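# Nest all open wooden boxes, largest upright on table

## Task

Put every open wooden box inside the next bigger one so they form a single nest, each resting level with its opening facing up. Boxes may begin tipped on a side or upside down. The largest must stand upright on the table. The result only counts if it stays put without the robot holding it, so at the end release everything and pull both arms away.

## Robot and tools

Robot: two arms, left_arm and right_arm, mounted facing each other across a table. left_arm's base sits on the +y side. The names do not refer to image sides.

Frame: one shared world frame. Origin at table centre, +z up, table surface at z = +0.020 m. The state line gives each gripper's end_effector_position (metres), end_effector_quat_wxyz and linear/angular velocities (m/s, rad/s). That printed position can be wrong, more so when the arm is stretched far. On a gripper, the fingers point along its own +x and close along its y. The reported point lies between the pads, 3 to 4 cm short of the fingertips.

execute_actions takes "actions", a list with zero or one entry, and an optional "pictures" boolean. An empty list commands nothing and returns the state plus camera images. A motion entry is {"rows": [...], "steps": n}. n runs from 4 to 15 control steps of 1/30 s each, default 15. Each row is one list of 14 numbers covering both arms: left_arm waist, shoulder, elbow, wrist pitch, wrist yaw, wrist roll, opening, then right_arm in the same seven-number order. Give 1 to 15 rows. One row is used per step, and the final row repeats for any leftover steps. A wait entry is {"steps": n} with no rows, n up to 300. It returns once n steps have gone by since the previous result, and your reply time counts toward that. A refused call does nothing at all.

Joint numbers are absolute target angles in radians, in the same form as the Joint positions line. They are not offsets. Stated ranges, per arm: waist -3.054 to 3.054, shoulder 0.000 to 3.142, elbow 0.000 to 2.356, wrist pitch -1.571 to 1.571, wrist yaw -1.571 to 1.571, wrist roll -3.142 to 3.142. True ends may differ by up to 0.010 rad either way. A target more than 0.010 rad outside a range, and also further out than the current angle, gets the call refused. A target beyond the true end gets clipped to it, and the result then says "joint sent to its limit". That line may refer to an earlier action still running. If the line is missing, that does not prove there is more room.

Opening is an absolute value from -1 to 1. +1 means fully open (0.088 m pad gap). Empty fingers close fully at about -0.80, and going lower adds no travel. A full close takes about 0.5 s or more.

Motion limits: on each step, a joint's target is kept close to its measured angle. The allowed lead is 0.211 rad for the waist, shoulder and elbow, 0.213 for wrist pitch, 0.267 for wrist yaw and 0.228 for wrist roll. If the targets would put the gripper more than 70 mm from where it is, all of them are pulled back toward the measured angles. So distant goals take several calls. Friction can leave joints short of the target, especially at long reach, and tiny changes may not move a joint at all. Check Joint positions after each move. Results come from 4 steps before an action ends, and those steps finish while you reply. Between calls, the arms keep heading for the last row sent until they settle or a step is HELD.

Result lines: Joint positions and Joint velocities give, per arm, the six joints (rad, rad/s) and then the pad gap (m, m/s). grip_measured is the opening on the command scale. Each gripper has a fixed bias of up to about 1 mm. When squeezing something hard, the reading can be up to about 3 mm (0.061) narrower than the pads really are. To hold an item, command an opening below grip_measured: about 0.07 below for a firm grip, less for a lighter one. Items under about 3 mm thick get proportionally weaker force. Pad force tops out at about 34 to 49 N. grip_effort_n is the motor's own effort in newtons; negative means closing. It caps near 83 N. It keeps some leftover value at rest, has a per-arm offset (usually within 5.7 N) and small noise, and reads n/a at the start. "joint command not followed" means a clearance check changed or blocked some joint targets; the rest of the row still ran. HELD marks steps on which your row was not sent, in whole or in part.

Faults: per-arm load limits (N m) are waist 17.6, shoulder 21.8, elbow 21.7, wrist pitch 5.74, wrist yaw 5.72, wrist roll 5.36, and a carried item's weight adds to them. Hitting one freezes that arm for 10 s and drops the rest of the call. Holding loads heats motors. MOTOR HOT appears from 50 °C. At 95 °C an OVER-TEMPERATURE FAULT holds the arm. If it has not cooled within 30 to 60 s, that arm and its gripper lose power and go limp.

Avoid: arms colliding or pressing on each other, which can end the scene. Do not knock or place anything off the table, since that fails the task. Also avoid drops, slips, slams and forceful shoving. Held parts may get brief tugs, and loose items may get nudged.

zoom_image: "camera" (cam_high, cam_low, cam_left_wrist, cam_right_wrist) and "region" [x0, y0, x1, y1] in pixels of that camera's latest image. (0,0) is the top-left corner, and the region can be at most 504 by 504. All images are 504x504. cam_high sits near (0.75, -0.03, 0.83) looking down. cam_low sits near (0.39, 0.08, 0.16). Wrist camera poses are computed from joint readings. The calibration is approximate, and changed values are listed with pictures.

finished_scene: pass "scene", the number of the current scene. Replying without any tool call ends everything. The simulation keeps running while you think and write.

Each tool is called after "Emit:" as name(argument=value, ...) on one line, values as JSON.

## Session

Emit:
execute_actions(actions=[])

Scene clock: 0.00 s of 4500.00 s.
left_arm: end_effector_position=(+0.3084, +0.1314, +0.3288) grip_measured=+0.846 grip_effort_n=n/a end_effector_quat_wxyz=(+0.886, +0.199, +0.401, -0.120) end_effector_velocity=(-0.003, +0.000, +0.001) end_effector_angular_velocity=(+0.002, -0.002, +0.009) | right_arm: end_effector_position=(+0.2621, -0.0637, +0.1420) grip_measured=+0.838 grip_effort_n=n/a end_effector_quat_wxyz=(+0.464, +0.646, +0.606, +0.012) end_effector_velocity=(-0.002, -0.002, -0.004) end_effector_angular_velocity=(-0.018, -0.001, +0.024)
Joint positions: left_arm=[ 0.628  2.467  1.991 -0.905  0.223 -0.225  0.08 ] | right_arm=[-0.301  2.113  0.842  0.607 -0.111  2.588  0.08 ]
Joint velocities: left_arm=[-0.002 -0.007 -0.002 -0.007 -0.007 -0.007 -0.   ] | right_arm=[-0.002  0.002 -0.002 -0.007 -0.022 -0.022 -0.   ]
Motor temperatures (°C, as the motors report them): left_arm=[24 23 26 23 26 25] | right_arm=[27 25 27 26 25 25]
Heat: left arm: hottest elbow 26 °C (+0.0 °C/min); right arm: hottest waist 27 °C (+0.0 °C/min).

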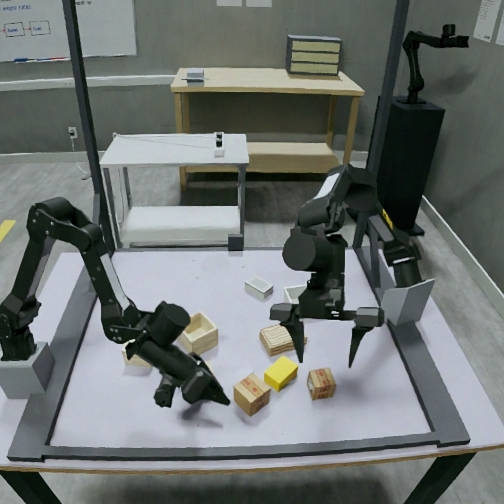

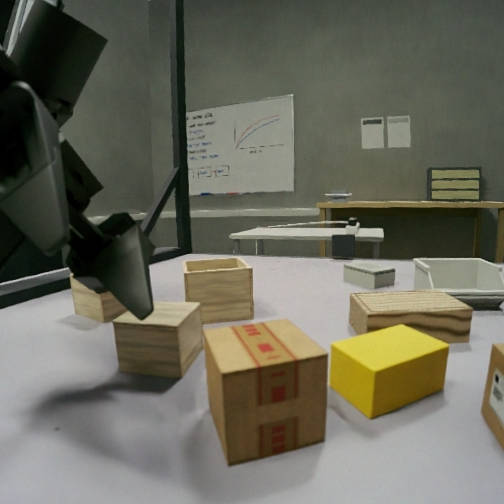

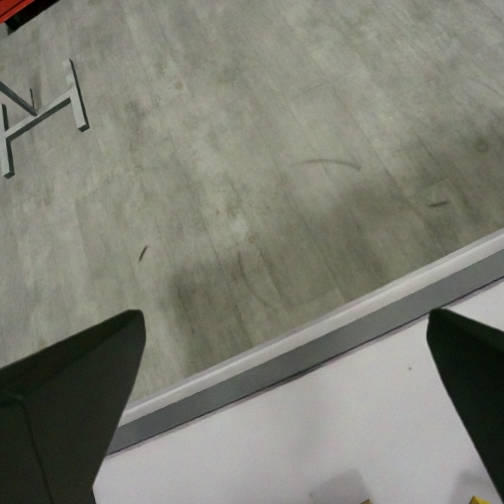

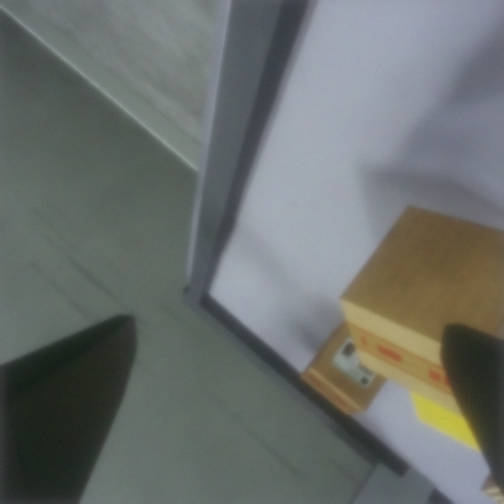

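Emit:
execute_actions(actions=[{"rows":[[0.628,2.0,1.4,-0.97,0,0,1,-0.301,1.7,0.842,0.3,0,0,1]],"steps":15}])

Emit:
execute_actions(actions=[{"steps":40}], pictures=true)

Scene clock: 1.33 s of 4500.00 s.
left_arm: end_effector_position=(+0.2079, +0.2123, +0.3359) grip_measured=+0.999 grip_effort_n=15.1 end_effector_quat_wxyz=(+0.849, +0.335, +0.405, -0.052) end_effector_velocity=(-0.172, +0.147, -0.072) end_effector_angular_velocity=(+0.210, +0.202, +0.157) | right_arm: end_effector_position=(+0.2385, -0.0768, +0.2608) grip_measured=+0.991 grip_effort_n=18.4 end_effector_quat_wxyz=(+0.624, +0.535, +0.528, +0.216) end_effector_velocity=(-0.036, -0.012, +0.130) end_effector_angular_velocity=(-0.334, -1.376, +0.696)
Joint positions: left_arm=[ 0.625  2.042  1.508 -0.969  0.014 -0.012  0.088] | right_arm=[-0.301  1.726  0.847  0.328 -0.01   2.028  0.088]
Joint velocities: left_arm=[-0.002 -0.647 -0.867 -0.095 -0.081  0.066  0.003] | right_arm=[-0.002 -0.354  0.037 -0.168  0.037 -1.56   0.003]
Motor temperatures (°C, as the motors report them): left_arm=[24 24 27 24 26 25] | right_arm=[27 25 27 26 25 25]
Heat: left arm: hottest elbow 27 °C (+0.0 °C/min); right arm: hottest waist 27 °C (+0.0 °C/min).
Steps of this call (steps 1 to 29: nothing new was sent; steps 30 to 40: the first 11 steps of this action). Readings (joint positions):
30: left_arm=[0.627 2.449 1.969 -0.895 0.198 -0.194] | right_arm=[-0.300 2.096 0.843 0.579 -0.101 2.555]
31: left_arm=[0.625 2.415 1.920 -0.917 0.142 -0.141] | right_arm=[-0.299 2.062 0.841 0.510 -0.075 2.500]
33: left_arm=[0.625 2.332 1.814 -0.954 0.080 -0.080] | right_arm=[-0.301 1.976 0.835 0.424 -0.043 2.395]
37: left_arm=[0.625 2.148 1.627 -0.961 0.028 -0.026] | right_arm=[-0.301 1.794 0.838 0.347 -0.017 2.185]
40: the state above

Scene clock: 2.67 s of 4500.00 s.
left_arm: end_effector_position=(+0.1972, +0.2342, +0.3149) grip_measured=+1.000 grip_effort_n=15.1 end_effector_quat_wxyz=(+0.833, +0.342, +0.434, -0.037) end_effector_velocity=(-0.001, +0.003, +0.004) end_effector_angular_velocity=(-0.001, -0.021, +0.025) | right_arm: end_effector_position=(+0.2376, -0.0796, +0.2638) grip_measured=+0.998 grip_effort_n=18.4 end_effector_quat_wxyz=(+0.790, -0.232, +0.110, +0.557) end_effector_velocity=(+0.001, -0.001, -0.003) end_effector_angular_velocity=(-0.139, -0.291, +0.155)
Joint positions: left_arm=[ 0.625  2.012  1.407 -0.971  0.005 -0.003  0.088] | right_arm=[-0.301  1.708  0.848  0.303 -0.005  0.044  0.088]
Joint velocities: left_arm=[ 0.002 -0.007  0.002 -0.007 -0.022 -0.022  0.   ] | right_arm=[-0.002  0.002 -0.002 -0.007 -0.007 -0.359 -0.   ]
Motor temperatures (°C, as the motors report them): left_arm=[25 24 27 24 26 25] | right_arm=[27 25 27 26 25 25]
Heat: left arm: hottest elbow 27 °C (+0.0 °C/min); right arm: hottest waist 27 °C (+0.0 °C/min).
Kept back: nothing.
Steps of this call (steps 1 to 4: the last 4 steps of your previous action; steps 5 to 40: the robot went on to your last target). Readings (joint positions):
1: left_arm=[0.625 2.026 1.484 -0.969 0.012 -0.010] | right_arm=[-0.301 1.717 0.848 0.322 -0.008 1.975]
2: left_arm=[0.625 2.019 1.464 -0.970 0.010 -0.008] | right_arm=[-0.301 1.713 0.848 0.315 -0.008 1.922]
4: left_arm=[0.625 2.017 1.437 -0.970 0.008 -0.006] | right_arm=[-0.301 1.712 0.848 0.307 -0.006 1.817]
8: left_arm=[0.625 2.017 1.413 -0.971 0.006 -0.004] | right_arm=[-0.301 1.710 0.848 0.304 -0.005 1.606]
40: the state above
camera_calibration (this result's frames):
cam_left_wrist: T_world_to_cam=[[-0.362094, -0.736756, -0.571033, 0.440066], [-0.855482, 0.505945, -0.110315, 0.118699], [0.370186, 0.448565, -0.813481, 0.152533], [0, 0, 0, 1]] pos_world=[0.204425, 0.195745, 0.388469]
cam_right_wrist: T_world_to_cam=[[0.931716, -0.239711, 0.272843, -0.298125], [0.0204823, -0.71537, -0.698445, 0.153705], [0.362609, 0.656341, -0.661612, 0.222892], [0, 0, 0, 1]] pos_world=[0.193797, -0.107801, 0.336164]

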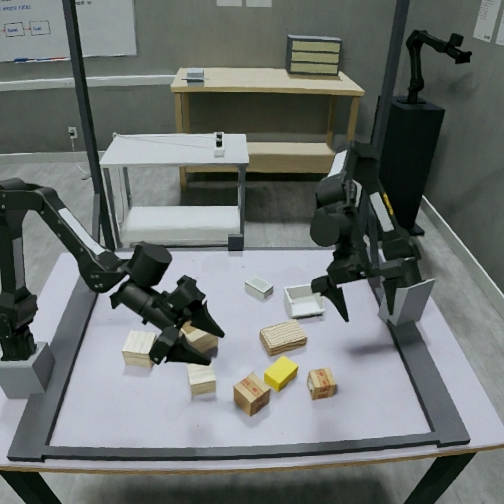

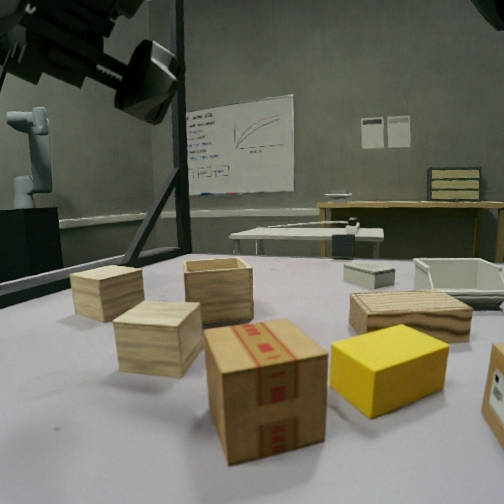

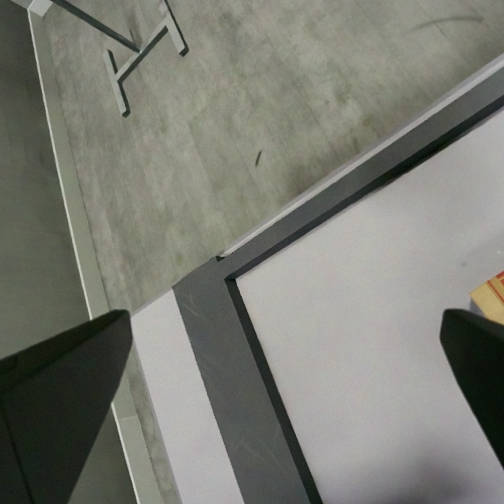

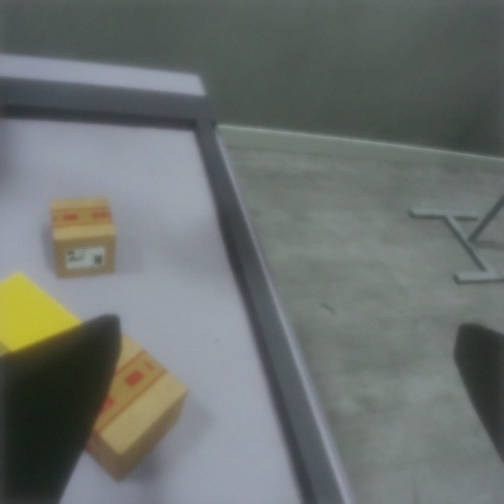

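Emit:
execute_actions(actions=[{"rows":[[0.0,2.0,1.4,-0.97,0,0,1,0,1.7,0.842,0.3,0,0,1]],"steps":15}])

Emit:
execute_actions(actions=[{"steps":30}], pictures=true)

Scene clock: 3.53 s of 4500.00 s.
left_arm: end_effector_position=(+0.1198, +0.1387, +0.2193) grip_measured=+1.000 grip_effort_n=15.1 end_effector_quat_wxyz=(+0.740, +0.515, +0.414, -0.124) end_effector_velocity=(-0.301, -0.213, -0.323) end_effector_angular_velocity=(+0.843, +0.313, -0.978) | right_arm: end_effector_position=(+0.1156, -0.0654, +0.2262) grip_measured=+0.998 grip_effort_n=17.9 end_effector_quat_wxyz=(+0.690, -0.294, +0.085, +0.656) end_effector_velocity=(-0.050, -0.003, -0.017) end_effector_angular_velocity=(-0.044, -0.004, +0.117)
Joint positions: left_arm=[ 0.194  2.012  1.407 -0.971 -0.004 -0.003  0.088] | right_arm=[-0.011  1.708  0.848  0.303 -0.001  0.002  0.088]
Joint velocities: left_arm=[-1.336  0.002 -0.002 -0.007 -0.007 -0.007  0.   ] | right_arm=[ 0.115 -0.002 -0.002 -0.007 -0.007 -0.007 -0.   ]
Motor temperatures (°C, as the motors report them): left_arm=[25 24 27 24 26 25] | right_arm=[27 26 27 26 25 25]
Heat: left arm: hottest elbow 27 °C (+0.0 °C/min); right arm: hottest waist 27 °C (+0.0 °C/min).
Steps of this call (steps 1 to 15: the robot went on to your last target; steps 16 to 26: the first 11 steps of this action). Readings (joint positions):
16: left_arm=[0.619 2.012 1.407 -0.971 -0.001 -0.003] | right_arm=[-0.294 1.708 0.848 0.303 0.003 0.003]
17: left_arm=[0.596 2.012 1.407 -0.971 -0.007 -0.003] | right_arm=[-0.270 1.708 0.848 0.303 0.008 0.003]
19: left_arm=[0.516 2.012 1.407 -0.971 -0.007 -0.003] | right_arm=[-0.195 1.708 0.848 0.303 0.008 0.003]
23: left_arm=[0.329 2.012 1.407 -0.971 -0.004 -0.003] | right_arm=[-0.050 1.708 0.848 0.303 0.000 0.002]
26: the state above

Scene clock: 4.53 s of 4500.00 s.
left_arm: end_effector_position=(+0.0724, +0.1137, +0.1710) grip_measured=+1.000 grip_effort_n=15.1 end_effector_quat_wxyz=(+0.686, +0.583, +0.401, -0.166) end_effector_velocity=(-0.002, +0.001, +0.002) end_effector_angular_velocity=(+0.001, -0.007, +0.005) | right_arm: end_effector_position=(+0.1127, -0.0655, +0.2253) grip_measured=+0.998 grip_effort_n=17.9 end_effector_quat_wxyz=(+0.688, -0.295, +0.084, +0.658) end_effector_velocity=(+0.003, -0.001, -0.001) end_effector_angular_velocity=(-0.008, -0.003, +0.000)
Joint positions: left_arm=[ 0.     2.012  1.406 -0.971  0.002 -0.002  0.088] | right_arm=[-0.004  1.708  0.848  0.303 -0.001  0.002  0.088]
Joint velocities: left_arm=[-0.002 -0.007 -0.002 -0.007 -0.007 -0.007  0.   ] | right_arm=[-0.007 -0.002 -0.002 -0.007 -0.007 -0.007 -0.   ]
Motor temperatures (°C, as the motors report them): left_arm=[25 25 27 24 26 25] | right_arm=[27 26 27 26 25 25]
Heat: left arm: hottest elbow 27 °C (+0.0 °C/min); right arm: hottest waist 27 °C (+0.0 °C/min).
Kept back: nothing.
Steps of this call (steps 1 to 4: the last 4 steps of your previous action; steps 5 to 30: the robot went on to your last target). Readings (joint positions):
1: left_arm=[0.150 2.012 1.407 -0.971 -0.004 -0.003] | right_arm=[-0.008 1.708 0.848 0.303 -0.001 0.002]
2: left_arm=[0.107 2.012 1.407 -0.971 -0.002 -0.003] | right_arm=[-0.008 1.708 0.848 0.303 -0.001 0.002]
4: left_arm=[0.039 2.012 1.407 -0.971 0.002 -0.002] | right_arm=[-0.008 1.708 0.848 0.303 -0.001 0.002]
8: left_arm=[-0.002 2.012 1.406 -0.971 0.002 -0.002] | right_arm=[-0.006 1.708 0.848 0.303 -0.001 0.002]
30: the state above
All arms were judged still, so your last target was given up. Only a new action makes them travel on or press farther. Fingers that are still opening or closing keep moving.
camera_calibration (this result's frames):
cam_left_wrist: T_world_to_cam=[[-0.688542, -0.228518, -0.688251, 0.209868], [-0.529269, 0.807152, 0.261497, -0.064386], [0.495766, 0.544322, -0.676705, 0.0923757], [0, 0, 0, 1]] pos_world=[0.0646285, 0.0496456, 0.22379]
cam_right_wrist: T_world_to_cam=[[0.944227, 0.0728867, 0.321128, -0.159694], [0.2681, -0.736393, -0.621167, 0.092732], [0.191201, 0.672617, -0.714863, 0.265833], [0, 0, 0, 1]] pos_world=[0.0750985, -0.0988767, 0.298918]

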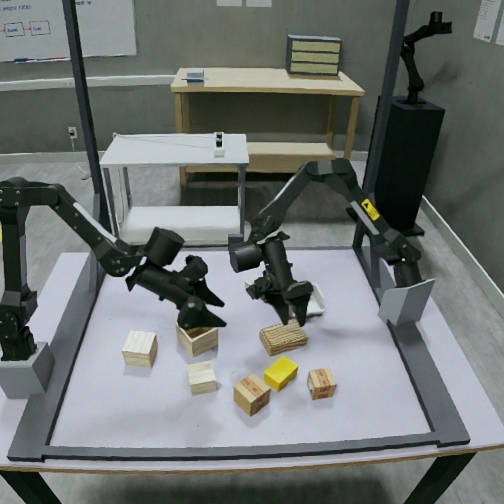

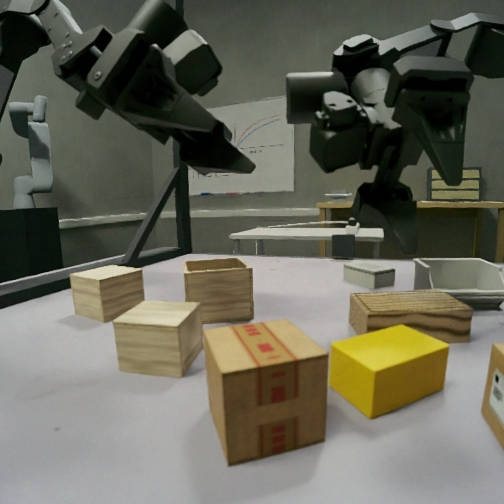

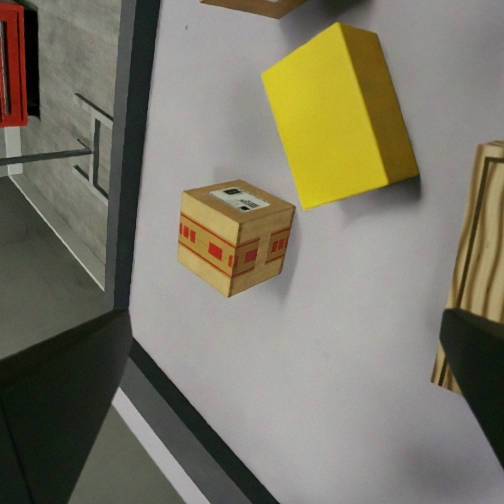

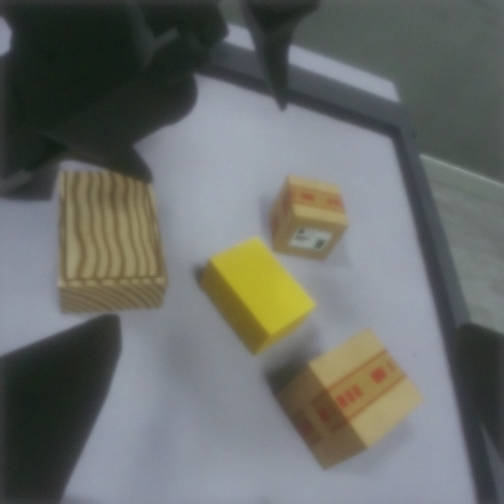

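Emit:
execute_actions(actions=[{"rows":[[0.6,1.2,1.0,-0.97,0,0,1,-0.9,1.2,0.842,0.3,0,0,1]],"steps":15}])

Emit:
execute_actions(actions=[{"steps":35}], pictures=true)

Emit:
zoom_image(camera="cam_high", region=[100,270,360,430])

Scene clock: 6.10 s of 4500.00 s.
left_arm: end_effector_position=(+0.0884, +0.2386, +0.2702) grip_measured=+1.000 grip_effort_n=15.1 end_effector_quat_wxyz=(+0.798, +0.430, +0.413, -0.091) end_effector_velocity=(+0.006, +0.272, +0.391) end_effector_angular_velocity=(-1.341, -0.864, +0.600) | right_arm: end_effector_position=(+0.1956, -0.0953, +0.3661) grip_measured=+0.998 grip_effort_n=17.9 end_effector_quat_wxyz=(+0.786, -0.176, -0.005, +0.593) end_effector_velocity=(+0.229, -0.184, +0.412) end_effector_angular_velocity=(+0.982, -0.197, -0.597)
Joint positions: left_arm=[ 0.408  1.619  1.051 -0.971  0.004 -0.001  0.088] | right_arm=[-0.287  1.439  0.843  0.299 -0.006  0.001  0.088]
Joint velocities: left_arm=[ 1.468 -1.316 -0.481 -0.007 -0.007 -0.022  0.   ] | right_arm=[-0.872 -0.818 -0.007 -0.022 -0.007 -0.022 -0.   ]
Motor temperatures (°C, as the motors report them): left_arm=[25 25 27 24 26 25] | right_arm=[27 26 27 26 25 25]
Heat: left arm: hottest elbow 27 °C (+9.8 °C/min); right arm: hottest waist 27 °C (+0.0 °C/min).
Steps of this call (steps 1 to 36: nothing new was sent; steps 37 to 47: the first 11 steps of this action). Readings (joint positions):
37: left_arm=[0.005 1.999 1.390 -0.958 0.005 -0.001] | right_arm=[-0.008 1.698 0.848 0.301 -0.004 0.001]
38: left_arm=[0.024 1.972 1.355 -0.955 0.007 -0.001] | right_arm=[-0.026 1.682 0.845 0.292 -0.006 0.001]
40: left_arm=[0.092 1.903 1.276 -0.972 0.007 -0.001] | right_arm=[-0.081 1.635 0.843 0.295 -0.006 0.001]
44: left_arm=[0.265 1.747 1.128 -0.969 0.004 -0.001] | right_arm=[-0.201 1.520 0.843 0.299 -0.006 0.001]
47: the state above

Scene clock: 7.27 s of 4500.00 s.
left_arm: end_effector_position=(+0.0437, +0.2625, +0.3640) grip_measured=+1.000 grip_effort_n=15.1 end_effector_quat_wxyz=(+0.898, +0.341, +0.255, -0.112) end_effector_velocity=(-0.000, +0.001, -0.005) end_effector_angular_velocity=(-0.001, +0.018, +0.007) | right_arm: end_effector_position=(+0.3541, -0.2557, +0.5098) grip_measured=+0.998 grip_effort_n=17.4 end_effector_quat_wxyz=(+0.930, -0.056, -0.114, +0.346) end_effector_velocity=(+0.002, +0.000, -0.006) end_effector_angular_velocity=(-0.017, +0.008, +0.000)
Joint positions: left_arm=[ 0.596  1.205  1.007 -0.97  -0.001 -0.001  0.088] | right_arm=[-0.897  1.205  0.843  0.301  0.001  0.001  0.088]
Joint velocities: left_arm=[-0.002  0.002 -0.007 -0.007  0.007 -0.007  0.   ] | right_arm=[-0.002  0.002 -0.007 -0.007 -0.007 -0.007 -0.   ]
Motor temperatures (°C, as the motors report them): left_arm=[25 25 27 24 26 25] | right_arm=[27 26 28 26 25 25]
Heat: left arm: hottest elbow 27 °C (+8.3 °C/min); right arm: hottest elbow 28 °C (+8.3 °C/min).
Kept back: nothing.
Steps of this call (steps 1 to 4: the last 4 steps of your previous action; steps 5 to 35: the robot went on to your last target). Readings (joint positions):
1: left_arm=[0.456 1.574 1.038 -0.971 0.004 -0.001] | right_arm=[-0.317 1.412 0.843 0.299 -0.006 0.001]
2: left_arm=[0.500 1.528 1.030 -0.971 0.001 -0.001] | right_arm=[-0.346 1.384 0.843 0.299 -0.006 0.001]
4: left_arm=[0.558 1.432 1.021 -0.971 -0.001 -0.001] | right_arm=[-0.407 1.331 0.843 0.300 -0.006 0.001]
8: left_arm=[0.585 1.265 1.016 -0.971 -0.001 -0.001] | right_arm=[-0.558 1.252 0.843 0.301 -0.006 0.001]
35: the state above
camera_calibration (this result's frames):
cam_left_wrist: T_world_to_cam=[[-0.363376, -0.7221, -0.588668, 0.435964], [-0.631506, 0.65546, -0.414213, 0.0400658], [0.684951, 0.221232, -0.694189, 0.239129], [0, 0, 0, 1]] pos_world=[0.0199292, 0.235645, 0.439234]
cam_right_wrist: T_world_to_cam=[[0.629563, -0.743451, 0.225678, -0.513821], [0.0588573, -0.243996, -0.967988, 0.441537], [0.774717, 0.622693, -0.109854, 0.0232064], [0, 0, 0, 1]] pos_world=[0.279517, -0.288718, 0.54591]

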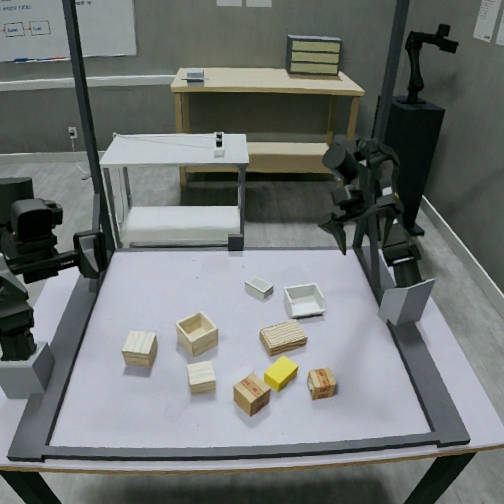

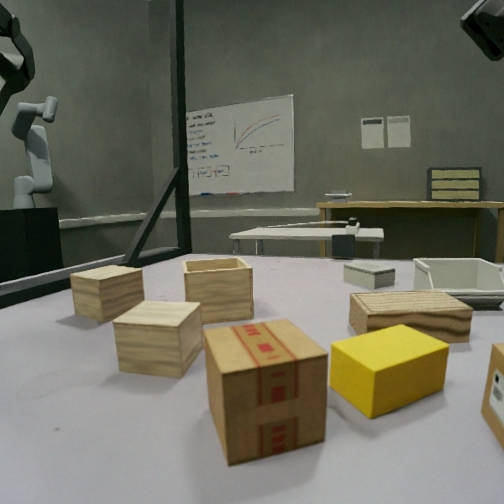

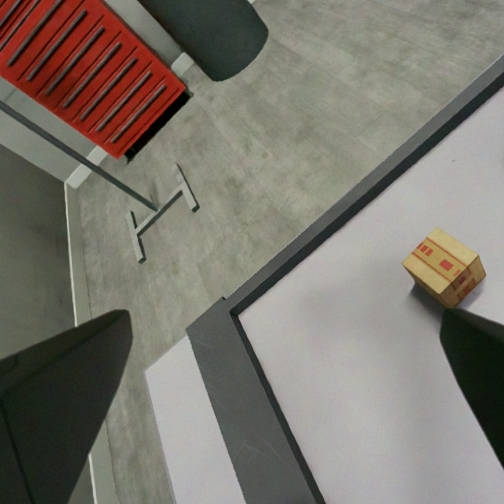

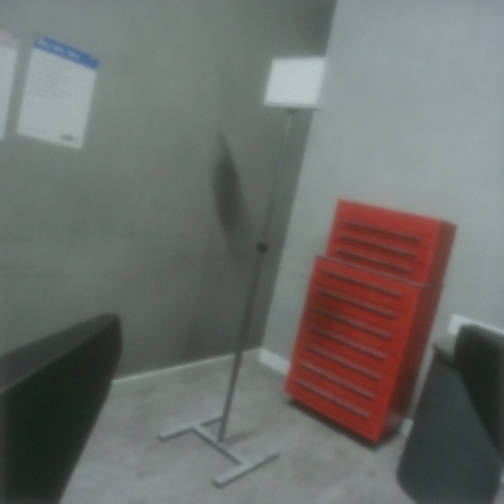

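Region (100, 270, 360, 430) of cam_high's 504x504 image, scaled by 1.938, with more detail than that image has; it fills the top 310 rows of this view, and the rest is white.

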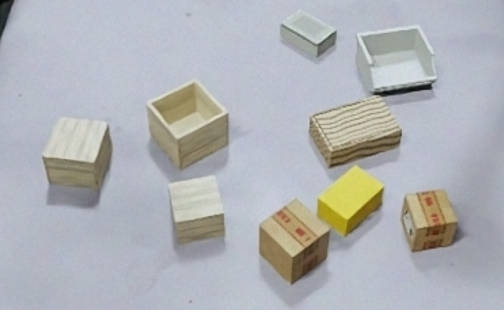

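Emit:
execute_actions(actions=[{"rows":[[0.6,1.2,1.0,-0.97,0,0,1,0.2,1.467,0.881,-0.91,0.285,0,1]],"steps":15}])

Emit:
execute_actions(actions=[{"steps":30}], pictures=true)

Scene clock: 10.47 s of 4500.00 s.
left_arm: end_effector_position=(+0.0436, +0.2625, +0.3640) grip_measured=+1.000 grip_effort_n=15.1 end_effector_quat_wxyz=(+0.898, +0.341, +0.255, -0.112) end_effector_velocity=(-0.002, +0.004, -0.003) end_effector_angular_velocity=(+0.006, +0.012, +0.019) | right_arm: end_effector_position=(+0.3323, -0.1869, +0.3590) grip_measured=+0.998 grip_effort_n=17.4 end_effector_quat_wxyz=(+0.906, -0.223, +0.098, +0.346) end_effector_velocity=(-0.309, +0.144, -0.422) end_effector_angular_velocity=(-1.584, +0.603, +0.540)
Joint positions: left_arm=[ 0.596  1.205  1.007 -0.97  -0.001 -0.001  0.088] | right_arm=[-0.572  1.421  0.87  -0.045  0.239  0.001  0.088]
Joint velocities: left_arm=[-0.002 -0.002 -0.002 -0.022 -0.007 -0.007  0.   ] | right_arm=[ 1.184  0.281 -0.002 -1.194  0.256 -0.007 -0.   ]
Motor temperatures (°C, as the motors report them): left_arm=[25 25 27 24 26 25] | right_arm=[27 26 28 27 25 25]
Heat: left arm: hottest elbow 27 °C (+5.7 °C/min); right arm: hottest elbow 28 °C (+5.7 °C/min).
Steps of this call (steps 1 to 15: the robot went on to your last target; steps 16 to 85: nothing new was sent; steps 86 to 96: the first 11 steps of this action). Readings (joint positions):
86: left_arm=[0.596 1.205 1.007 -0.970 -0.001 -0.001] | right_arm=[-0.888 1.215 0.845 0.289 0.026 0.001]
87: left_arm=[0.596 1.205 1.007 -0.970 -0.001 -0.001] | right_arm=[-0.863 1.232 0.856 0.264 0.069 0.001]
89: left_arm=[0.596 1.205 1.007 -0.970 -0.001 -0.001] | right_arm=[-0.806 1.284 0.870 0.206 0.122 0.001]
93: left_arm=[0.596 1.205 1.007 -0.970 -0.001 -0.001] | right_arm=[-0.684 1.381 0.870 0.071 0.202 0.001]
96: the state above

Scene clock: 11.47 s of 4500.00 s.
left_arm: end_effector_position=(+0.0436, +0.2625, +0.3640) grip_measured=+1.000 grip_effort_n=15.1 end_effector_quat_wxyz=(+0.898, +0.341, +0.255, -0.112) end_effector_velocity=(-0.001, +0.002, -0.001) end_effector_angular_velocity=(+0.001, +0.001, +0.011) | right_arm: end_effector_position=(+0.1242, -0.2639, +0.1897) grip_measured=+0.998 grip_effort_n=18.4 end_effector_quat_wxyz=(+0.578, -0.653, +0.254, +0.418) end_effector_velocity=(-0.001, -0.008, -0.000) end_effector_angular_velocity=(-0.030, +0.001, -0.008)
Joint positions: left_arm=[ 0.596  1.205  1.007 -0.97  -0.001 -0.001  0.088] | right_arm=[ 0.196  1.459  0.872 -0.905  0.28   0.001  0.088]
Joint velocities: left_arm=[-0.002 -0.002 -0.002 -0.007 -0.007 -0.007  0.   ] | right_arm=[ 0.007 -0.007 -0.002 -0.037 -0.007  0.007 -0.   ]
Motor temperatures (°C, as the motors report them): left_arm=[25 25 27 24 26 25] | right_arm=[27 26 28 27 25 25]
Heat: left arm: hottest elbow 27 °C (+5.2 °C/min); right arm: hottest elbow 28 °C (+5.2 °C/min).
Kept back: nothing.
Steps of this call (steps 1 to 4: the last 4 steps of your previous action; steps 5 to 30: the robot went on to your last target). Readings (joint positions):
1: left_arm=[0.596 1.205 1.007 -0.970 -0.001 -0.001] | right_arm=[-0.532 1.430 0.870 -0.086 0.247 0.001]
2: left_arm=[0.596 1.205 1.007 -0.970 -0.001 -0.001] | right_arm=[-0.491 1.436 0.870 -0.127 0.254 0.001]
4: left_arm=[0.596 1.205 1.007 -0.970 -0.001 -0.001] | right_arm=[-0.405 1.446 0.870 -0.213 0.264 0.001]
8: left_arm=[0.596 1.205 1.007 -0.970 -0.001 -0.001] | right_arm=[-0.226 1.454 0.870 -0.393 0.274 0.001]
30: the state above
camera_calibration (this result's frames):
cam_left_wrist: T_world_to_cam=[[-0.363362, -0.722108, -0.588667, 0.435969], [-0.63125, 0.655534, -0.414486, 0.0401194], [0.685195, 0.220987, -0.694027, 0.239217], [0, 0, 0, 1]] pos_world=[0.0198294, 0.235653, 0.439292]
cam_right_wrist: T_world_to_cam=[[0.810438, 0.243958, 0.532612, -0.122962], [0.128203, -0.960986, 0.245093, -0.284757], [0.571625, -0.130351, -0.810095, 0.13054], [0, 0, 0, 1]] pos_world=[0.0615398, -0.226634, 0.241033]

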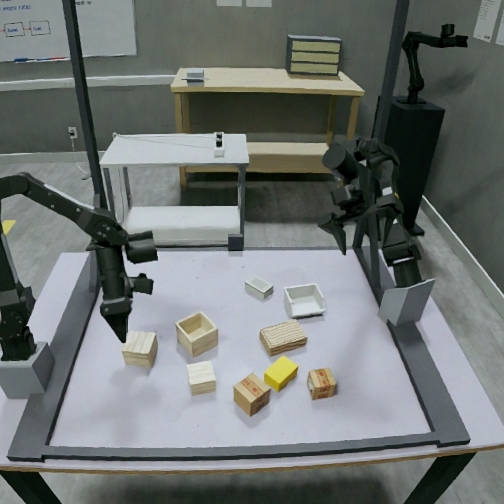

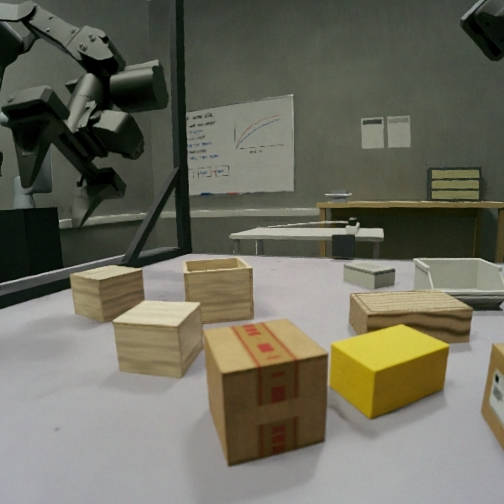

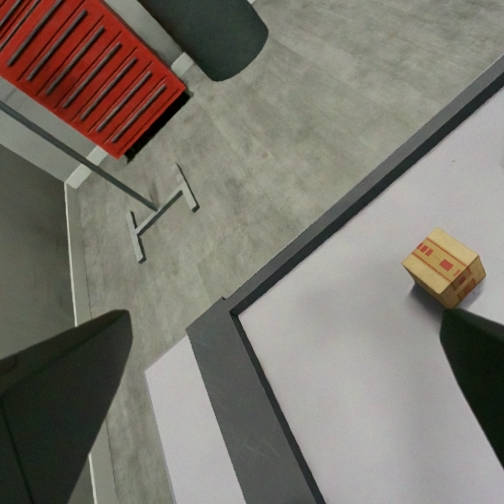

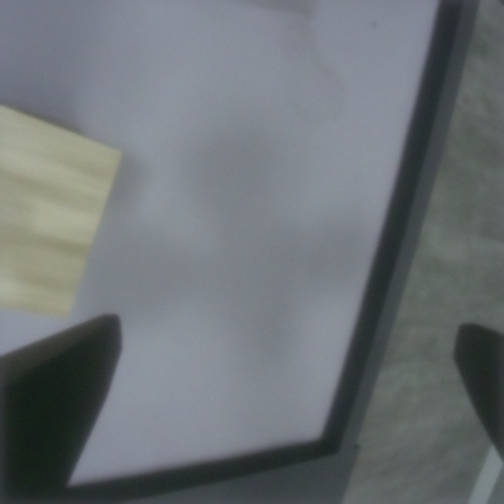

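Emit:
execute_actions(actions=[{"rows":[[0.6,1.2,1.0,-0.97,0,0,1,0.246,1.467,0.881,-0.91,-0.289,0,1]],"steps":15}])

Emit:
execute_actions(actions=[{"steps":10}], pictures=true)

Scene clock: 12.00 s of 4500.00 s.
left_arm: end_effector_position=(+0.0436, +0.2625, +0.3640) grip_measured=+1.000 grip_effort_n=15.1 end_effector_quat_wxyz=(+0.898, +0.341, +0.255, -0.112) end_effector_velocity=(-0.001, +0.004, -0.004) end_effector_angular_velocity=(+0.008, +0.016, +0.022) | right_arm: end_effector_position=(+0.0439, -0.2869, +0.1625) grip_measured=+0.998 grip_effort_n=17.4 end_effector_quat_wxyz=(+0.437, -0.580, +0.403, +0.557) end_effector_velocity=(-0.063, -0.022, -0.004) end_effector_angular_velocity=(-0.137, +0.411, +0.013)
Joint positions: left_arm=[ 0.596  1.205  1.007 -0.97  -0.001 -0.001  0.088] | right_arm=[ 0.243  1.459  0.872 -0.908 -0.233  0.001  0.088]
Joint velocities: left_arm=[-0.002  0.002 -0.002 -0.022 -0.007 -0.007  0.   ] | right_arm=[ 0.007 -0.002 -0.002 -0.007 -0.432 -0.007 -0.   ]
Motor temperatures (°C, as the motors report them): left_arm=[25 25 27 24 26 25] | right_arm=[27 26 28 27 25 25]
Heat: left arm: hottest elbow 27 °C (+5.0 °C/min); right arm: hottest elbow 28 °C (+5.0 °C/min).
Steps of this call (steps 1 to 5: the robot went on to your last target; steps 6 to 16: the first 11 steps of this action). Readings (joint positions):
6: left_arm=[0.596 1.205 1.007 -0.970 -0.001 -0.001] | right_arm=[0.197 1.459 0.872 -0.908 0.256 0.001]
7: left_arm=[0.596 1.205 1.007 -0.970 -0.001 -0.001] | right_arm=[0.204 1.459 0.872 -0.908 0.188 0.001]
9: left_arm=[0.596 1.205 1.007 -0.970 -0.001 -0.001] | right_arm=[0.225 1.459 0.872 -0.908 0.063 0.001]
13: left_arm=[0.596 1.205 1.007 -0.970 -0.001 -0.001] | right_arm=[0.241 1.459 0.872 -0.908 -0.161 0.001]
16: the state above

Scene clock: 12.33 s of 4500.00 s.
left_arm: end_effector_position=(+0.0436, +0.2625, +0.3640) grip_measured=+1.000 grip_effort_n=15.1 end_effector_quat_wxyz=(+0.898, +0.341, +0.255, -0.112) end_effector_velocity=(+0.001, +0.003, +0.001) end_effector_angular_velocity=(+0.006, -0.008, +0.020) | right_arm: end_effector_position=(+0.0370, -0.2890, +0.1623) grip_measured=+0.998 grip_effort_n=17.4 end_effector_quat_wxyz=(+0.423, -0.571, +0.417, +0.567) end_effector_velocity=(-0.000, -0.005, +0.001) end_effector_angular_velocity=(-0.020, +0.016, -0.005)
Joint positions: left_arm=[ 0.596  1.205  1.007 -0.97  -0.001 -0.001  0.088] | right_arm=[ 0.243  1.459  0.872 -0.908 -0.281  0.001  0.088]
Joint velocities: left_arm=[-0.002  0.002  0.002 -0.007 -0.022 -0.007  0.   ] | right_arm=[-0.007 -0.007 -0.002 -0.022 -0.022 -0.007 -0.   ]
Motor temperatures (°C, as the motors report them): left_arm=[25 25 27 24 26 25] | right_arm=[27 26 28 27 25 25]
Heat: left arm: hottest elbow 27 °C (+4.9 °C/min); right arm: hottest elbow 28 °C (+4.9 °C/min).
Kept back: nothing.
Steps of this call (steps 1 to 4: the last 4 steps of your previous action; steps 5 to 10: the robot went on to your last target). Readings (joint positions):
1: left_arm=[0.596 1.205 1.007 -0.970 -0.001 -0.001] | right_arm=[0.243 1.459 0.872 -0.908 -0.246 0.001]
2: left_arm=[0.596 1.205 1.007 -0.970 -0.001 -0.001] | right_arm=[0.243 1.459 0.872 -0.908 -0.256 0.001]
4: left_arm=[0.596 1.205 1.007 -0.970 -0.001 -0.001] | right_arm=[0.243 1.459 0.872 -0.908 -0.268 0.001]
8: left_arm=[0.596 1.205 1.007 -0.970 -0.001 -0.001] | right_arm=[0.243 1.459 0.872 -0.908 -0.279 0.001]
10: the state above
camera_calibration (this result's frames):
cam_left_wrist: T_world_to_cam=[[-0.363362, -0.722108, -0.588667, 0.435969], [-0.63125, 0.655534, -0.414486, 0.0401194], [0.685195, 0.220987, -0.694027, 0.239217], [0, 0, 0, 1]] pos_world=[0.0198294, 0.235653, 0.439292]
cam_right_wrist: T_world_to_cam=[[0.942697, 0.333639, -0.00282563, 0.0763135], [0.320717, -0.903786, 0.283394, -0.287815], [0.0919975, -0.26806, -0.959, 0.157023], [0, 0, 0, 1]] pos_world=[0.00592102, -0.243492, 0.232366]

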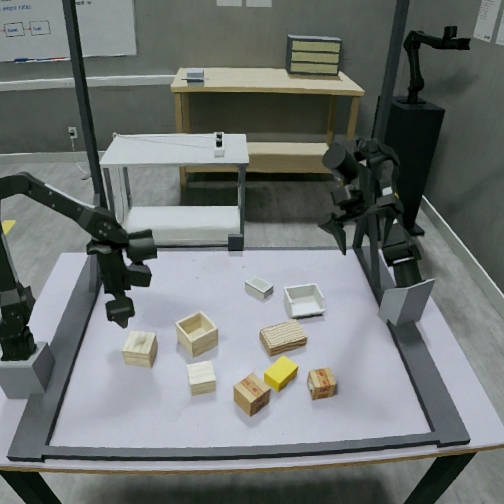

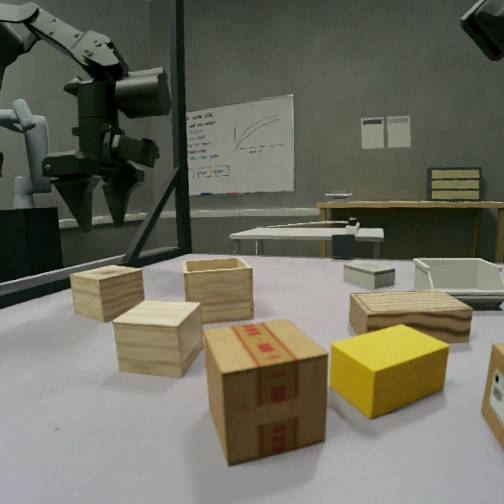

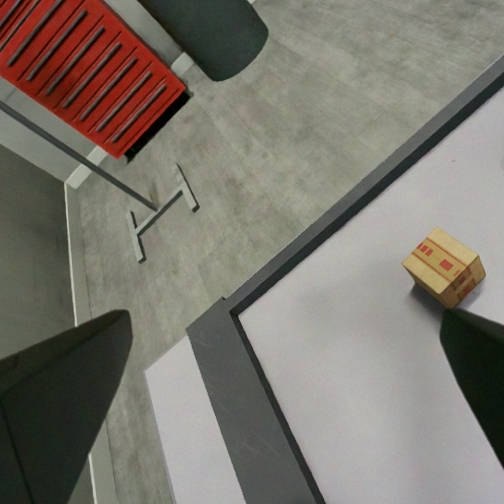

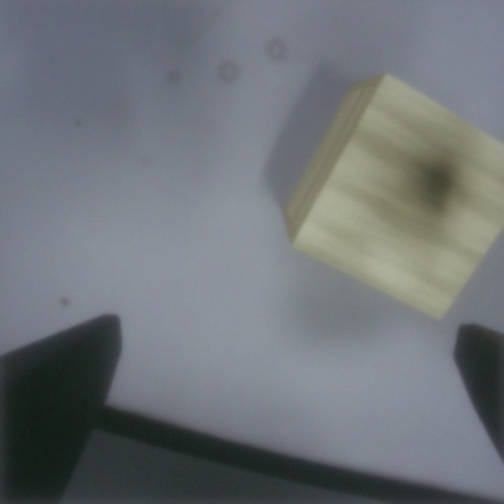

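Emit:
execute_actions(actions=[{"rows":[[0.6,1.2,1.0,-0.97,0,0,1,0.148,1.625,0.826,-0.726,-0.295,0.42,1]],"steps":15}])

Emit:
execute_actions(actions=[{"steps":10}], pictures=true)

Scene clock: 13.17 s of 4500.00 s.
left_arm: end_effector_position=(+0.0436, +0.2626, +0.3639) grip_measured=+1.000 grip_effort_n=15.1 end_effector_quat_wxyz=(+0.898, +0.341, +0.255, -0.112) end_effector_velocity=(-0.002, +0.003, -0.002) end_effector_angular_velocity=(+0.017, +0.008, +0.008) | right_arm: end_effector_position=(+0.0633, -0.2635, +0.1283) grip_measured=+0.998 grip_effort_n=17.4 end_effector_quat_wxyz=(+0.546, -0.450, +0.539, +0.458) end_effector_velocity=(+0.002, +0.014, -0.000) end_effector_angular_velocity=(+0.057, +0.022, -0.261)
Joint positions: left_arm=[ 0.596  1.205  1.007 -0.97  -0.001 -0.001  0.088] | right_arm=[ 0.153  1.61   0.837 -0.735 -0.294  0.389  0.088]
Joint velocities: left_arm=[-0.002 -0.002  0.002 -0.022 -0.007  0.007  0.   ] | right_arm=[-0.022  0.007 -0.002  0.066 -0.007  0.256 -0.   ]
Motor temperatures (°C, as the motors report them): left_arm=[25 25 27 24 26 25] | right_arm=[27 26 28 27 25 25]
Heat: left arm: hottest elbow 27 °C (+4.6 °C/min); right arm: hottest elbow 28 °C (+4.6 °C/min).
Steps of this call (steps 1 to 14: the robot went on to your last target; steps 15 to 25: the first 11 steps of this action). Readings (joint positions):
15: left_arm=[0.596 1.205 1.007 -0.970 -0.001 -0.001] | right_arm=[0.238 1.474 0.871 -0.895 -0.290 0.032]
16: left_arm=[0.596 1.205 1.007 -0.970 -0.001 -0.001] | right_arm=[0.222 1.497 0.868 -0.845 -0.294 0.088]
18: left_arm=[0.596 1.205 1.007 -0.970 -0.001 -0.001] | right_arm=[0.184 1.561 0.864 -0.782 -0.294 0.194]
22: left_arm=[0.596 1.205 1.007 -0.970 -0.001 -0.001] | right_arm=[0.156 1.606 0.838 -0.750 -0.294 0.348]
25: the state above

Scene clock: 13.50 s of 4500.00 s.
left_arm: end_effector_position=(+0.0436, +0.2626, +0.3639) grip_measured=+1.000 grip_effort_n=15.1 end_effector_quat_wxyz=(+0.898, +0.341, +0.255, -0.112) end_effector_velocity=(-0.000, +0.004, -0.001) end_effector_angular_velocity=(+0.019, -0.009, +0.012) | right_arm: end_effector_position=(+0.0641, -0.2622, +0.1275) grip_measured=+0.998 grip_effort_n=17.0 end_effector_quat_wxyz=(+0.553, -0.441, +0.545, +0.450) end_effector_velocity=(+0.004, -0.002, -0.001) end_effector_angular_velocity=(-0.008, -0.010, -0.003)
Joint positions: left_arm=[ 0.596  1.205  1.007 -0.97  -0.001 -0.001  0.088] | right_arm=[ 0.15   1.615  0.837 -0.729 -0.294  0.416  0.088]
Joint velocities: left_arm=[-0.002 -0.007 -0.007 -0.007 -0.022  0.007  0.   ] | right_arm=[-0.007  0.002 -0.002 -0.007  0.007 -0.007 -0.   ]
Motor temperatures (°C, as the motors report them): left_arm=[25 25 27 24 26 25] | right_arm=[27 26 28 27 25 25]
Heat: left arm: hottest elbow 27 °C (+4.4 °C/min); right arm: hottest elbow 28 °C (+4.4 °C/min).
Kept back: nothing.
Steps of this call (steps 1 to 4: the last 4 steps of your previous action; steps 5 to 10: the robot went on to your last target). Readings (joint positions):
1: left_arm=[0.596 1.205 1.007 -0.970 -0.001 -0.001] | right_arm=[0.153 1.611 0.837 -0.734 -0.294 0.396]
2: left_arm=[0.596 1.205 1.007 -0.970 -0.001 -0.001] | right_arm=[0.152 1.612 0.837 -0.733 -0.294 0.402]
4: left_arm=[0.596 1.205 1.007 -0.970 -0.001 -0.001] | right_arm=[0.151 1.613 0.837 -0.731 -0.294 0.409]
8: left_arm=[0.596 1.205 1.007 -0.970 -0.001 -0.001] | right_arm=[0.151 1.615 0.837 -0.729 -0.294 0.415]
10: the state above
camera_calibration (this result's frames):
cam_left_wrist: T_world_to_cam=[[-0.363376, -0.7221, -0.588668, 0.435961], [-0.631506, 0.65546, -0.414213, 0.0399696], [0.684951, 0.221232, -0.694189, 0.239099], [0, 0, 0, 1]] pos_world=[0.0198876, 0.235713, 0.439172]
cam_right_wrist: T_world_to_cam=[[0.986076, -0.165415, -0.0170725, -0.090126], [-0.154863, -0.950846, 0.268159, -0.24225], [-0.060591, -0.261782, -0.963223, 0.140325], [0, 0, 0, 1]] pos_world=[0.0598581, -0.208516, 0.198587]

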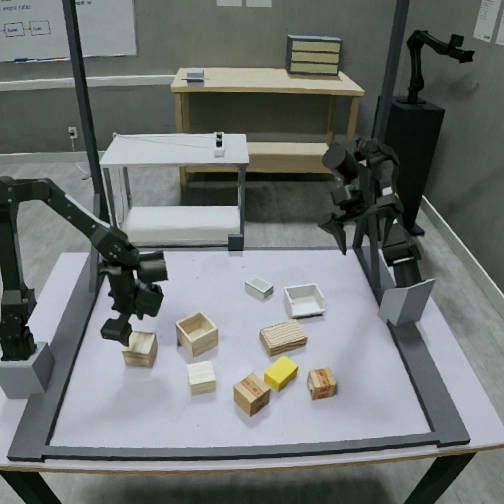

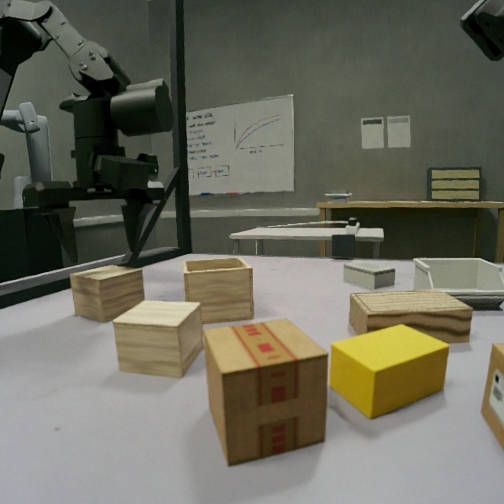

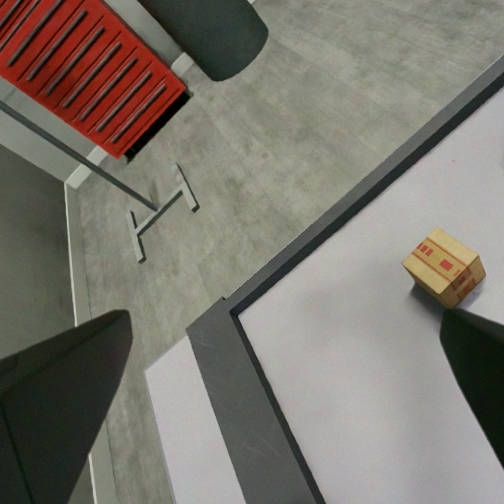

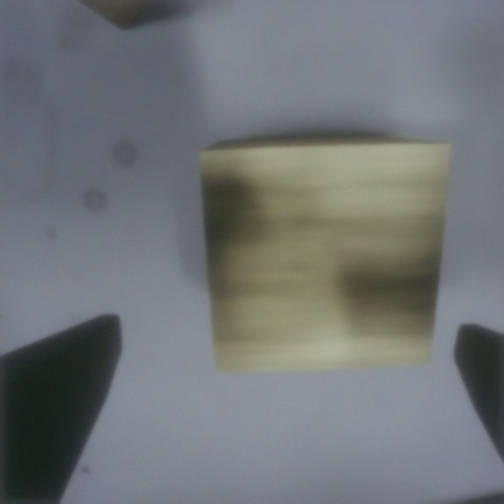

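Emit:
execute_actions(actions=[{"rows":[[0.6,1.2,1.0,-0.97,0,0,1,0.202,1.875,0.745,-0.385,-0.292,0.47,1]],"steps":15}])

Emit:
execute_actions(actions=[{"steps":10}], pictures=true)

Scene clock: 14.23 s of 4500.00 s.
left_arm: end_effector_position=(+0.0436, +0.2626, +0.3639) grip_measured=+1.000 grip_effort_n=15.1 end_effector_quat_wxyz=(+0.898, +0.341, +0.255, -0.112) end_effector_velocity=(+0.000, -0.001, +0.000) end_effector_angular_velocity=(-0.002, -0.008, -0.001) | right_arm: end_effector_position=(+0.0730, -0.2556, +0.0556) grip_measured=+0.999 grip_effort_n=13.7 end_effector_quat_wxyz=(+0.553, -0.442, +0.550, +0.444) end_effector_velocity=(-0.000, +0.009, -0.008) end_effector_angular_velocity=(+0.028, +0.015, -0.059)
Joint positions: left_arm=[ 0.596  1.205  1.007 -0.97  -0.001 -0.001  0.088] | right_arm=[ 0.193  1.851  0.755 -0.411 -0.293  0.467  0.088]
Joint velocities: left_arm=[-0.007 -0.002 -0.002  0.007 -0.007 -0.007  0.   ] | right_arm=[-0.002  0.037  0.002  0.066 -0.007  0.066  0.   ]
Motor temperatures (°C, as the motors report them): left_arm=[25 25 27 24 26 25] | right_arm=[27 26 28 27 25 25]
Heat: left arm: hottest elbow 27 °C (+4.2 °C/min); right arm: hottest elbow 28 °C (+4.2 °C/min).
Steps of this call (steps 1 to 11: the robot went on to your last target; steps 12 to 22: the first 11 steps of this action). Readings (joint positions):
12: left_arm=[0.596 1.205 1.007 -0.970 -0.001 -0.001] | right_arm=[0.153 1.632 0.830 -0.707 -0.294 0.425]
13: left_arm=[0.596 1.205 1.007 -0.970 -0.001 -0.001] | right_arm=[0.161 1.663 0.820 -0.640 -0.294 0.436]
15: left_arm=[0.596 1.205 1.007 -0.970 -0.001 -0.001] | right_arm=[0.160 1.721 0.812 -0.571 -0.238 0.452]
19: left_arm=[0.596 1.205 1.007 -0.970 -0.001 -0.001] | right_arm=[0.193 1.840 0.765 -0.446 -0.288 0.462]
22: the state above

Scene clock: 14.57 s of 4500.00 s.
left_arm: end_effector_position=(+0.0436, +0.2626, +0.3639) grip_measured=+1.000 grip_effort_n=15.1 end_effector_quat_wxyz=(+0.898, +0.341, +0.255, -0.112) end_effector_velocity=(+0.001, +0.006, +0.003) end_effector_angular_velocity=(-0.005, -0.023, +0.038) | right_arm: end_effector_position=(+0.0728, -0.2550, +0.0554) grip_measured=+0.999 grip_effort_n=13.7 end_effector_quat_wxyz=(+0.553, -0.440, +0.549, +0.445) end_effector_velocity=(+0.003, -0.003, -0.000) end_effector_angular_velocity=(-0.009, -0.010, +0.001)
Joint positions: left_arm=[ 0.596  1.205  1.007 -0.97  -0.001 -0.001  0.088] | right_arm=[ 0.194  1.851  0.754 -0.405 -0.293  0.469  0.088]
Joint velocities: left_arm=[ 0.002 -0.007 -0.002 -0.007 -0.037 -0.022  0.   ] | right_arm=[-0.002 -0.002 -0.007 -0.007  0.007 -0.007 -0.   ]
Motor temperatures (°C, as the motors report them): left_arm=[25 25 27 24 26 25] | right_arm=[27 26 28 27 25 25]
Heat: left arm: hottest elbow 27 °C (+4.1 °C/min); right arm: hottest elbow 28 °C (+4.1 °C/min).
Kept back: nothing.
Steps of this call (steps 1 to 4: the last 4 steps of your previous action; steps 5 to 10: the robot went on to your last target). Readings (joint positions):
1: left_arm=[0.596 1.205 1.007 -0.970 -0.001 -0.001] | right_arm=[0.194 1.851 0.755 -0.408 -0.293 0.468]
2: left_arm=[0.596 1.205 1.007 -0.970 -0.001 -0.001] | right_arm=[0.194 1.851 0.755 -0.408 -0.293 0.468]
4: left_arm=[0.596 1.205 1.007 -0.970 -0.001 -0.001] | right_arm=[0.194 1.851 0.755 -0.407 -0.293 0.468]
8: left_arm=[0.596 1.205 1.007 -0.970 -0.001 -0.001] | right_arm=[0.194 1.851 0.754 -0.406 -0.293 0.469]
10: the state above
camera_calibration (this result's frames):
cam_left_wrist: T_world_to_cam=[[-0.363376, -0.7221, -0.588668, 0.435961], [-0.631506, 0.65546, -0.414213, 0.0399696], [0.684951, 0.221232, -0.694189, 0.239099], [0, 0, 0, 1]] pos_world=[0.0198876, 0.235713, 0.439172]
cam_right_wrist: T_world_to_cam=[[0.984398, -0.175308, -0.0151155, -0.101253], [-0.164391, -0.946916, 0.276272, -0.213475], [-0.0627459, -0.269477, -0.96096, 0.0713624], [0, 0, 0, 1]] pos_world=[0.0690575, -0.200663, 0.126023]

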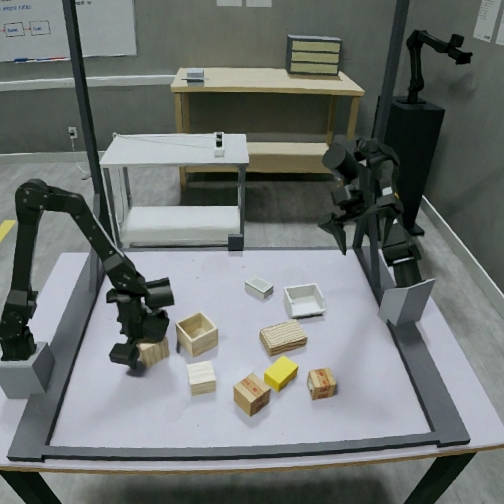

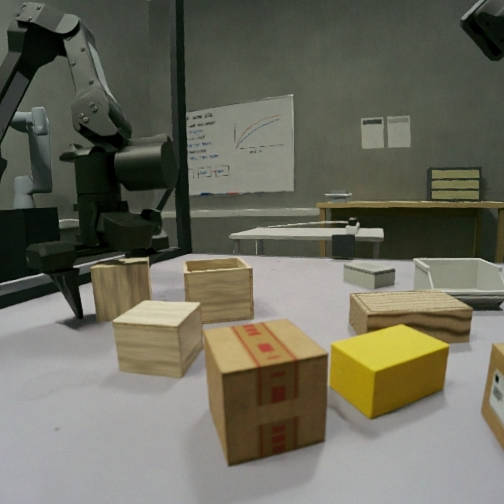

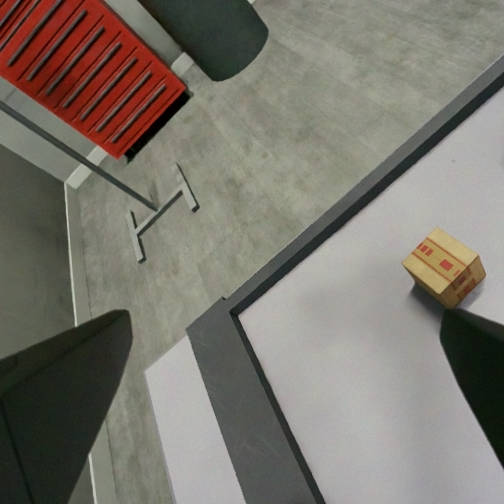

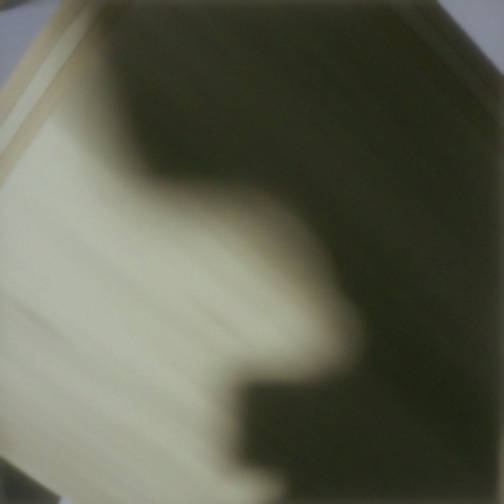

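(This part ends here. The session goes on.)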